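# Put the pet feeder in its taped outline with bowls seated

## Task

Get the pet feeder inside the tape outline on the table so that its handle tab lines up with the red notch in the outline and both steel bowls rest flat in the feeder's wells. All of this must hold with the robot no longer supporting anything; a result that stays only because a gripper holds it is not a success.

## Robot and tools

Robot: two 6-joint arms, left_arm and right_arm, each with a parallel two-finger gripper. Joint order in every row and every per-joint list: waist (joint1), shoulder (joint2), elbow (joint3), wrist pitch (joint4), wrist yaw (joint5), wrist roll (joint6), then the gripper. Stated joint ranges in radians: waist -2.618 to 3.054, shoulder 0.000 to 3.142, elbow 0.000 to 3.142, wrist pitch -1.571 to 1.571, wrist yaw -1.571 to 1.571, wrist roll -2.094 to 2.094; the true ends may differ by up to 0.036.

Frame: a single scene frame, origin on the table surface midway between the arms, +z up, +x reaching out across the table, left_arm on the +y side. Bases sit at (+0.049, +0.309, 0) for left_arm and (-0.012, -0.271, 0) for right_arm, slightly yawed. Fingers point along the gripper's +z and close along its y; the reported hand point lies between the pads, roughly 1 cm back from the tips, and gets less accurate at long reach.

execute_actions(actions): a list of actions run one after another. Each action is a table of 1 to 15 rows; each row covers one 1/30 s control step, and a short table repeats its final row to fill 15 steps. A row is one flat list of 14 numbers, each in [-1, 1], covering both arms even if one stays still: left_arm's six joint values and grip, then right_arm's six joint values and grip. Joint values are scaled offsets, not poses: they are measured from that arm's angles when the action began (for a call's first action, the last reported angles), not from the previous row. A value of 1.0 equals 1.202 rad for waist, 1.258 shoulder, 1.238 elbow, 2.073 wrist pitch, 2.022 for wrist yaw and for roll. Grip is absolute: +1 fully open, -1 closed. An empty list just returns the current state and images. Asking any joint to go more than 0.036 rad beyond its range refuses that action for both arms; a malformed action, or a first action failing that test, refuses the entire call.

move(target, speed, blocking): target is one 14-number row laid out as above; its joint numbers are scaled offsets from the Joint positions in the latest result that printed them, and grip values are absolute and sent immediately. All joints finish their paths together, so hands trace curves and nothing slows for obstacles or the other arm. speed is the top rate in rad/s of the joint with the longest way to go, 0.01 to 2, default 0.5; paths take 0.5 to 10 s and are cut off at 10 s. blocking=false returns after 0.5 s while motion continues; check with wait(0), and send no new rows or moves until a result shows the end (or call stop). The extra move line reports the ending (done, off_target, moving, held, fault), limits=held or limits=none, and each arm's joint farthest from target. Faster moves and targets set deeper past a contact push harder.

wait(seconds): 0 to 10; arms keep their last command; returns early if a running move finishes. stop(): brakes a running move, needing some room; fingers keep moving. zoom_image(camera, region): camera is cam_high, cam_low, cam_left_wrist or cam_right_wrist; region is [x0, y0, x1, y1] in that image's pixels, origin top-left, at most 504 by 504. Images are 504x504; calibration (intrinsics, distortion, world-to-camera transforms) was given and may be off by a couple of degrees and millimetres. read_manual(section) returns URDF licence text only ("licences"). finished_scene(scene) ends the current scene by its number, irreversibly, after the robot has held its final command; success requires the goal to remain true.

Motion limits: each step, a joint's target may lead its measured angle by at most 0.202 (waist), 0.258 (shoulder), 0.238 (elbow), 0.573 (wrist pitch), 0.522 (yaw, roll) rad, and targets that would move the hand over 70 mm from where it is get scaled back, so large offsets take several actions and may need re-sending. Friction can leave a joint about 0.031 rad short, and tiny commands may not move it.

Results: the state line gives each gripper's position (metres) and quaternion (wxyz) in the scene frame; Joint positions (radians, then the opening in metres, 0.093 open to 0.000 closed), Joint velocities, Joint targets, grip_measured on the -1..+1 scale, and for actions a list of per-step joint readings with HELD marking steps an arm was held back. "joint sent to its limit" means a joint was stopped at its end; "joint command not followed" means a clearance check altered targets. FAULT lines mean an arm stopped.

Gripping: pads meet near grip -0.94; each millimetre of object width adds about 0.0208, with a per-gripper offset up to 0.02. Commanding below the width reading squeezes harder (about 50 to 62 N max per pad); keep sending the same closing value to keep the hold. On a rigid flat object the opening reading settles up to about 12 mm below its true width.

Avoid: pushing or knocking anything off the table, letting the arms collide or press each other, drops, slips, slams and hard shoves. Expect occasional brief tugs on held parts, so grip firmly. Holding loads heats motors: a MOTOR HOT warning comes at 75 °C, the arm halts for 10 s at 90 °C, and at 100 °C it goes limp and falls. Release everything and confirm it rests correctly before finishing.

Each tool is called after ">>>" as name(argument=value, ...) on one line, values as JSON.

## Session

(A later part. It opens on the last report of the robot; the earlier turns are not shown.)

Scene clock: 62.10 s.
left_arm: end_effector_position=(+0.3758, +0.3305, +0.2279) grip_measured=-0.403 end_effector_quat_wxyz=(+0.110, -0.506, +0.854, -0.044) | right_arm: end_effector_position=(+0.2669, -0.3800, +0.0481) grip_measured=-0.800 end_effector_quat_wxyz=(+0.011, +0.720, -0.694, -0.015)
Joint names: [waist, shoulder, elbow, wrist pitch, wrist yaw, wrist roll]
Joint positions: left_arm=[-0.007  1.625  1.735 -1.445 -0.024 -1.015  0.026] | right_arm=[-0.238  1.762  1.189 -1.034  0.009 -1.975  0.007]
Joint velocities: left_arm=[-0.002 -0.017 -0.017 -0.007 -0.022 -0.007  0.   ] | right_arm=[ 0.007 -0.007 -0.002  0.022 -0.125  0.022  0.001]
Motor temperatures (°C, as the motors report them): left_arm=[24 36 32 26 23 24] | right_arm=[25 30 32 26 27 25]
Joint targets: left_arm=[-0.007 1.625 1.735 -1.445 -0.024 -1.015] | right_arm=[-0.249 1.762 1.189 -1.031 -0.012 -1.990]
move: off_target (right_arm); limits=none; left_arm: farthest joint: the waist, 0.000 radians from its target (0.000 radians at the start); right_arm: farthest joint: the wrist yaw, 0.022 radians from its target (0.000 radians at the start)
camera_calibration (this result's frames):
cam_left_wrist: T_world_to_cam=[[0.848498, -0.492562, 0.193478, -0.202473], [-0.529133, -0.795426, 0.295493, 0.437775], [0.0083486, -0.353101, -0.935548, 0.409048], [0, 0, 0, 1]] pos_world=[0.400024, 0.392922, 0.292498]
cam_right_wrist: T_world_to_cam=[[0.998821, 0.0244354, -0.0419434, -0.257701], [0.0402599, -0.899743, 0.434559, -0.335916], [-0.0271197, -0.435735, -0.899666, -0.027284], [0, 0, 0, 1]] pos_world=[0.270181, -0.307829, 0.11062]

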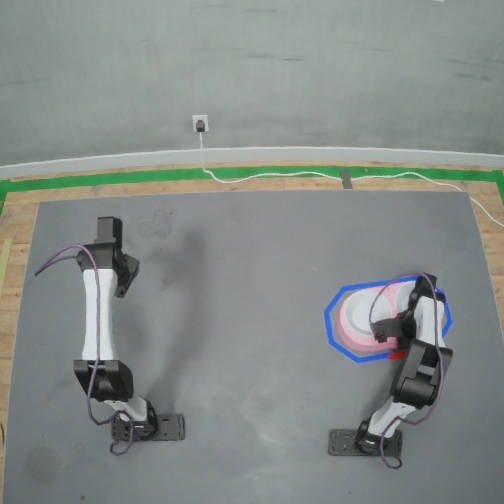

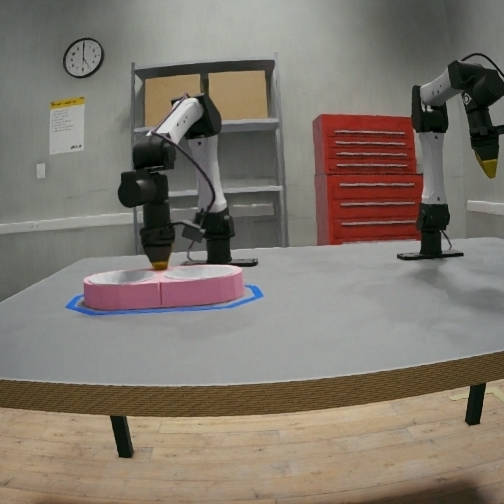

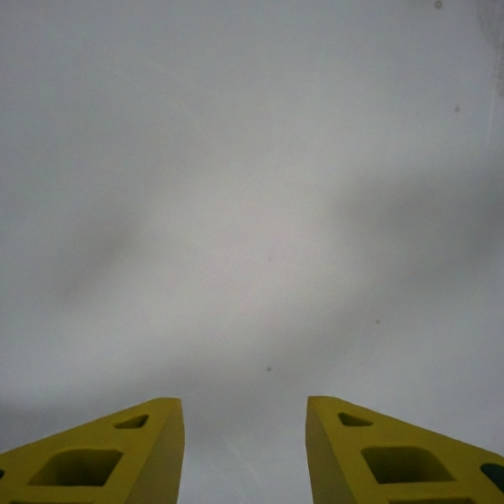

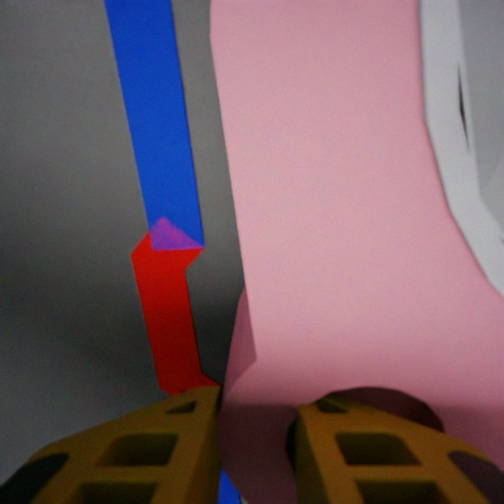

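>>> move(target=[0,0,0,0,0,0,-0.4,0.018,0,0,-0.022,0,0,-0.95], speed=0.08)

>>> execute_actions(actions=[[[0,0,0,0,0,0,-0.4,0,0,0,0,0,0,-0.4]]])

>>> move(target=[0,0,0,0,0,0,-0.4,0,-0.2,0,-0.02,0,0,-0.4], speed=0.35)

>>> zoom_image(camera="cam_low", region=[50, 240, 280, 330])

Scene clock: 65.93 s.
left_arm: end_effector_position=(+0.3758, +0.3305, +0.2279) grip_measured=-0.403 end_effector_quat_wxyz=(+0.110, -0.506, +0.854, -0.044) | right_arm: end_effector_position=(+0.2664, -0.3809, +0.0482) grip_measured=-0.800 end_effector_quat_wxyz=(+0.021, +0.722, -0.692, -0.011)
Joint names: [waist, shoulder, elbow, wrist pitch, wrist yaw, wrist roll]
Joint positions: left_arm=[-0.007  1.625  1.735 -1.445 -0.024 -1.015  0.026] | right_arm=[-0.229  1.762  1.189 -1.035  0.03  -1.972  0.007]
Joint velocities: left_arm=[-0.012 -0.002  0.002 -0.081  0.007 -0.022 -0.001] | right_arm=[-0.022 -0.002 -0.002 -0.066  0.022 -0.037  0.001]
Motor temperatures (°C, as the motors report them): left_arm=[24 36 32 26 23 24] | right_arm=[25 30 32 26 27 25]
Joint targets: left_arm=[-0.007 1.625 1.735 -1.445 -0.024 -1.015] | right_arm=[-0.217 1.762 1.189 -1.079 0.008 -1.975]
move: off_target (right_arm); limits=none; left_arm: farthest joint: the waist, 0.000 radians from its target (0.000 radians at the start); right_arm: farthest joint: the wrist pitch, 0.045 radians from its target (0.046 radians at the start)
camera_calibration (this result's frames):
cam_left_wrist: T_world_to_cam=[[0.848498, -0.492562, 0.193478, -0.202473], [-0.529133, -0.795426, 0.295493, 0.437775], [0.0083486, -0.353101, -0.935548, 0.409048], [0, 0, 0, 1]] pos_world=[0.400024, 0.392922, 0.292498]
cam_right_wrist: T_world_to_cam=[[0.998248, 0.0303868, -0.0507671, -0.254345], [0.0500938, -0.890661, 0.451901, -0.33669], [-0.0314845, -0.453652, -0.890623, -0.0336958], [0, 0, 0, 1]] pos_world=[0.269705, -0.307434, 0.109228]

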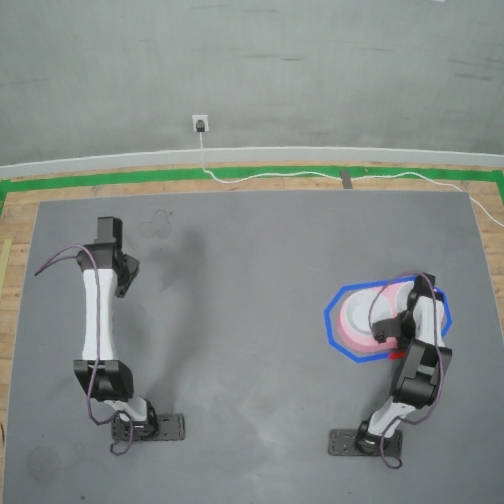

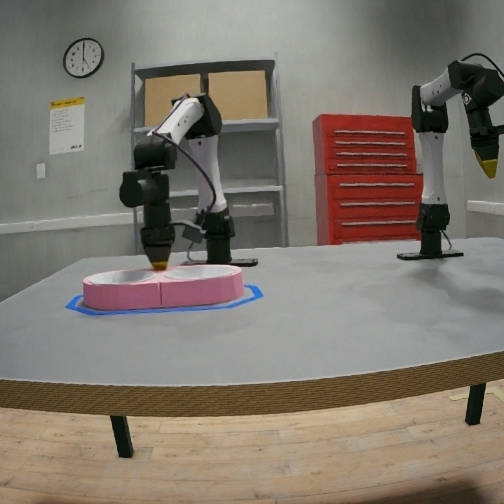

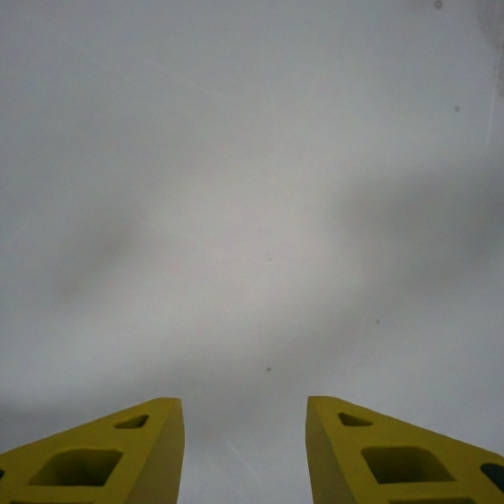

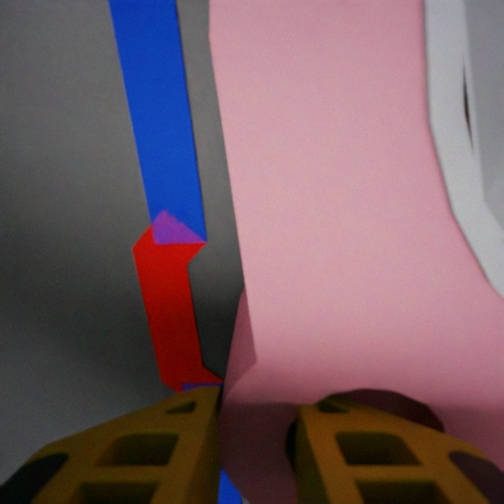

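Scene clock: 66.43 s.
left_arm: end_effector_position=(+0.3758, +0.3305, +0.2279) grip_measured=-0.403 end_effector_quat_wxyz=(+0.110, -0.506, +0.854, -0.044) | right_arm: end_effector_position=(+0.2666, -0.3811, +0.0482) grip_measured=-0.402 end_effector_quat_wxyz=(+0.021, +0.722, -0.692, -0.010)
Joint names: [waist, shoulder, elbow, wrist pitch, wrist yaw, wrist roll]
Joint positions: left_arm=[-0.007  1.625  1.735 -1.445 -0.024 -1.015  0.026] | right_arm=[-0.229  1.762  1.189 -1.034  0.031 -1.972  0.026]
Joint velocities: left_arm=[-0.012  0.012  0.002 -0.022  0.037  0.007  0.001] | right_arm=[ 0.002 -0.007  0.007  0.037 -0.037  0.007 -0.   ]
Motor temperatures (°C, as the motors report them): left_arm=[24 36 32 26 23 24] | right_arm=[25 30 32 26 27 25]
Joint targets: left_arm=[-0.007 1.625 1.735 -1.445 -0.024 -1.015] | right_arm=[-0.229 1.762 1.189 -1.035 0.030 -1.973]
Step readings (joint positions):
0: left_arm=[-0.007 1.625 1.735 -1.445 -0.024 -1.015] | right_arm=[-0.229 1.762 1.189 -1.035 0.030 -1.972]
1: left_arm=[-0.007 1.625 1.735 -1.445 -0.024 -1.015] | right_arm=[-0.229 1.762 1.189 -1.034 0.031 -1.972]
2: left_arm=[-0.007 1.625 1.735 -1.445 -0.024 -1.015] | right_arm=[-0.229 1.762 1.189 -1.034 0.031 -1.972]
4: left_arm=[-0.007 1.625 1.735 -1.445 -0.024 -1.015] | right_arm=[-0.229 1.762 1.189 -1.034 0.031 -1.972]
8: left_arm=[-0.007 1.625 1.735 -1.445 -0.024 -1.015] | right_arm=[-0.229 1.762 1.189 -1.034 0.031 -1.972]
15: Joint positions above
camera_calibration (this result's frames):
cam_left_wrist: T_world_to_cam=[[0.848498, -0.492562, 0.193478, -0.202473], [-0.529133, -0.795426, 0.295493, 0.437775], [0.0083486, -0.353101, -0.935548, 0.409048], [0, 0, 0, 1]] pos_world=[0.400024, 0.392922, 0.292498]
cam_right_wrist: T_world_to_cam=[[0.998288, 0.030358, -0.0499992, -0.254612], [0.0497548, -0.890154, 0.452935, -0.336658], [-0.0307568, -0.454647, -0.890141, -0.0343895], [0, 0, 0, 1]] pos_world=[0.269868, -0.307584, 0.109142]

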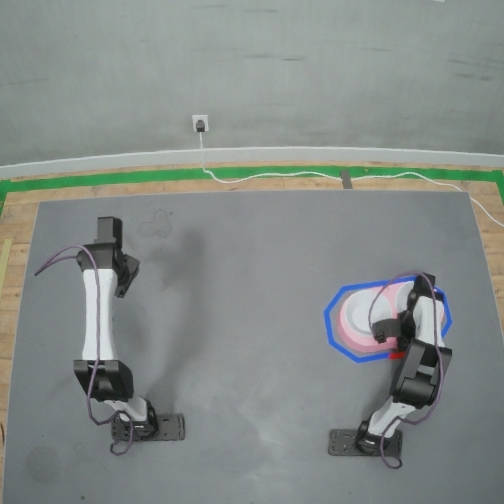

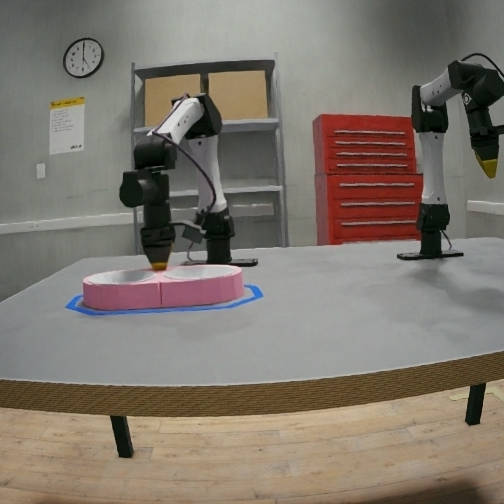

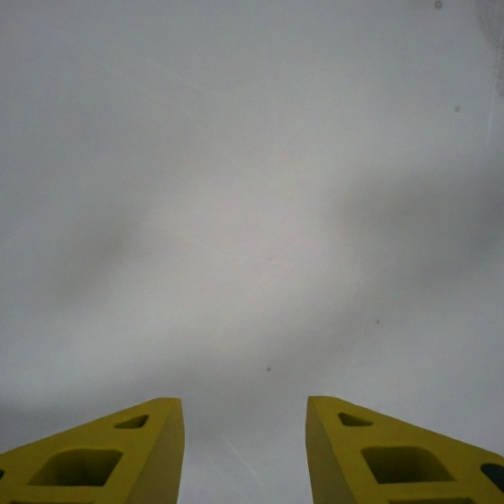

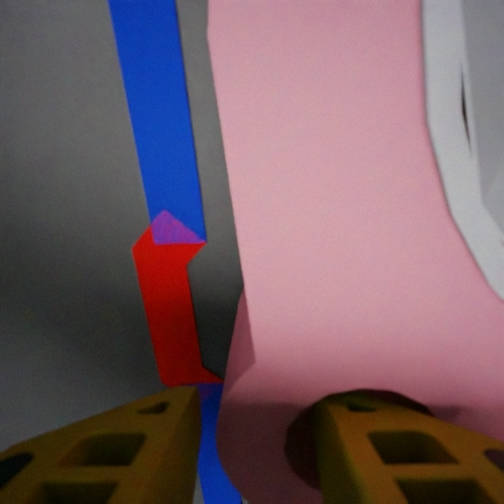

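Scene clock: 67.57 s.
left_arm: end_effector_position=(+0.3758, +0.3305, +0.2279) grip_measured=-0.403 end_effector_quat_wxyz=(+0.110, -0.506, +0.854, -0.044) | right_arm: end_effector_position=(+0.2674, -0.3814, +0.1163) grip_measured=-0.402 end_effector_quat_wxyz=(-0.021, +0.718, -0.690, +0.089)
Joint names: [waist, shoulder, elbow, wrist pitch, wrist yaw, wrist roll]
Joint positions: left_arm=[-0.007  1.625  1.735 -1.445 -0.024 -1.015  0.026] | right_arm=[-0.229  1.518  1.189 -1.061  0.031 -1.972  0.026]
Joint velocities: left_arm=[-0.007  0.012 -0.037  0.007 -0.007 -0.007 -0.001] | right_arm=[-0.002 -0.007  0.007  0.007  0.051 -0.081 -0.001]
Motor temperatures (°C, as the motors report them): left_arm=[24 36 32 26 23 24] | right_arm=[25 30 32 26 27 25]
Joint targets: left_arm=[-0.007 1.625 1.735 -1.445 -0.024 -1.015] | right_arm=[-0.229 1.510 1.189 -1.075 0.031 -1.972]
move: done; limits=none; left_arm: farthest joint: the waist, 0.000 radians from its target (0.000 radians at the start); right_arm: farthest joint: the wrist pitch, 0.014 radians from its target (0.042 radians at the start)
camera_calibration (this result's frames):
cam_left_wrist: T_world_to_cam=[[0.848498, -0.492562, 0.193478, -0.202473], [-0.529133, -0.795426, 0.295493, 0.437775], [0.0083486, -0.353101, -0.935548, 0.409048], [0, 0, 0, 1]] pos_world=[0.400024, 0.392922, 0.292498]
cam_right_wrist: T_world_to_cam=[[0.988287, 0.0341142, 0.148744, -0.27101], [-0.0487165, -0.853168, 0.519356, -0.335086], [0.144621, -0.520519, -0.841513, -0.0515859], [0, 0, 0, 1]] pos_world=[0.258972, -0.303491, 0.170929]

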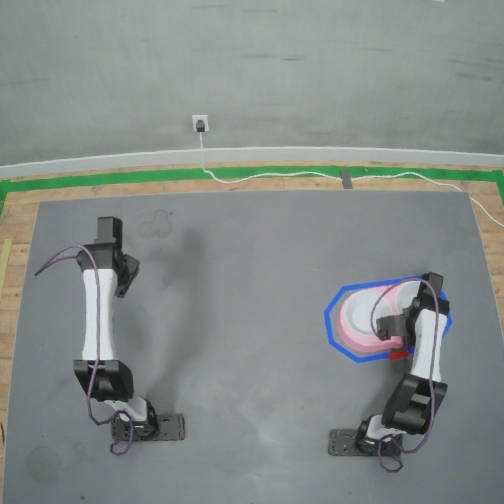

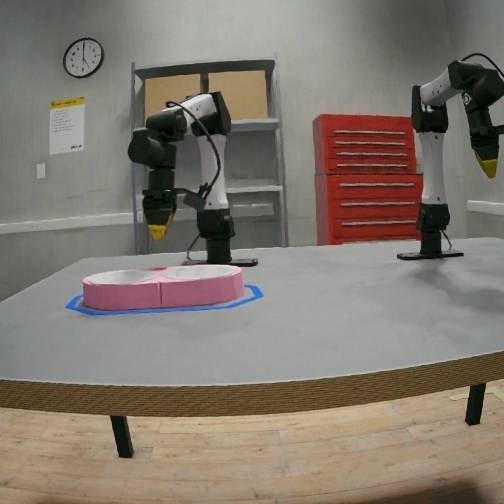

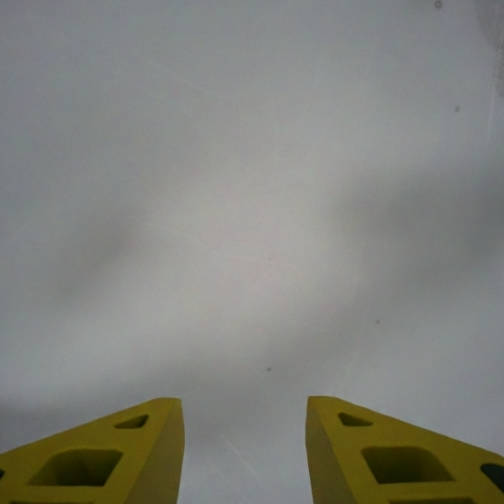

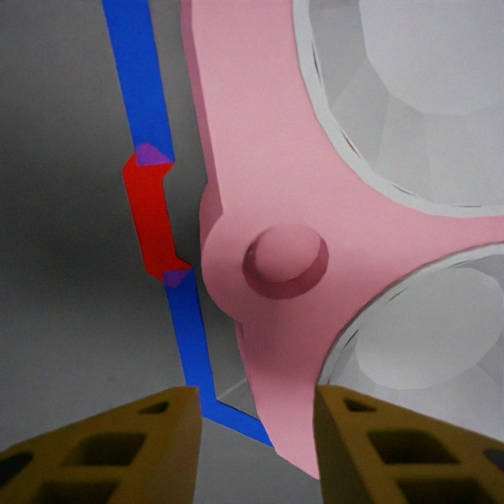

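Region (50, 240, 280, 330) of cam_low's 504x504 image, scaled by 2.191, with more detail than that image has; it fills the top 197 rows of this view, and the rest is white.

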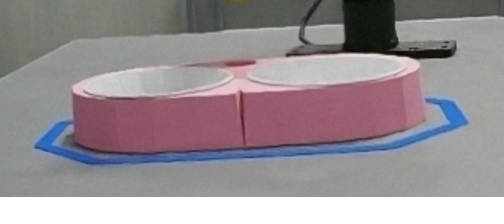

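The feeder is inside the tape, with a gap on every side I can see.

>>> finished_scene(scene=2)

The scene is finished: the task was done.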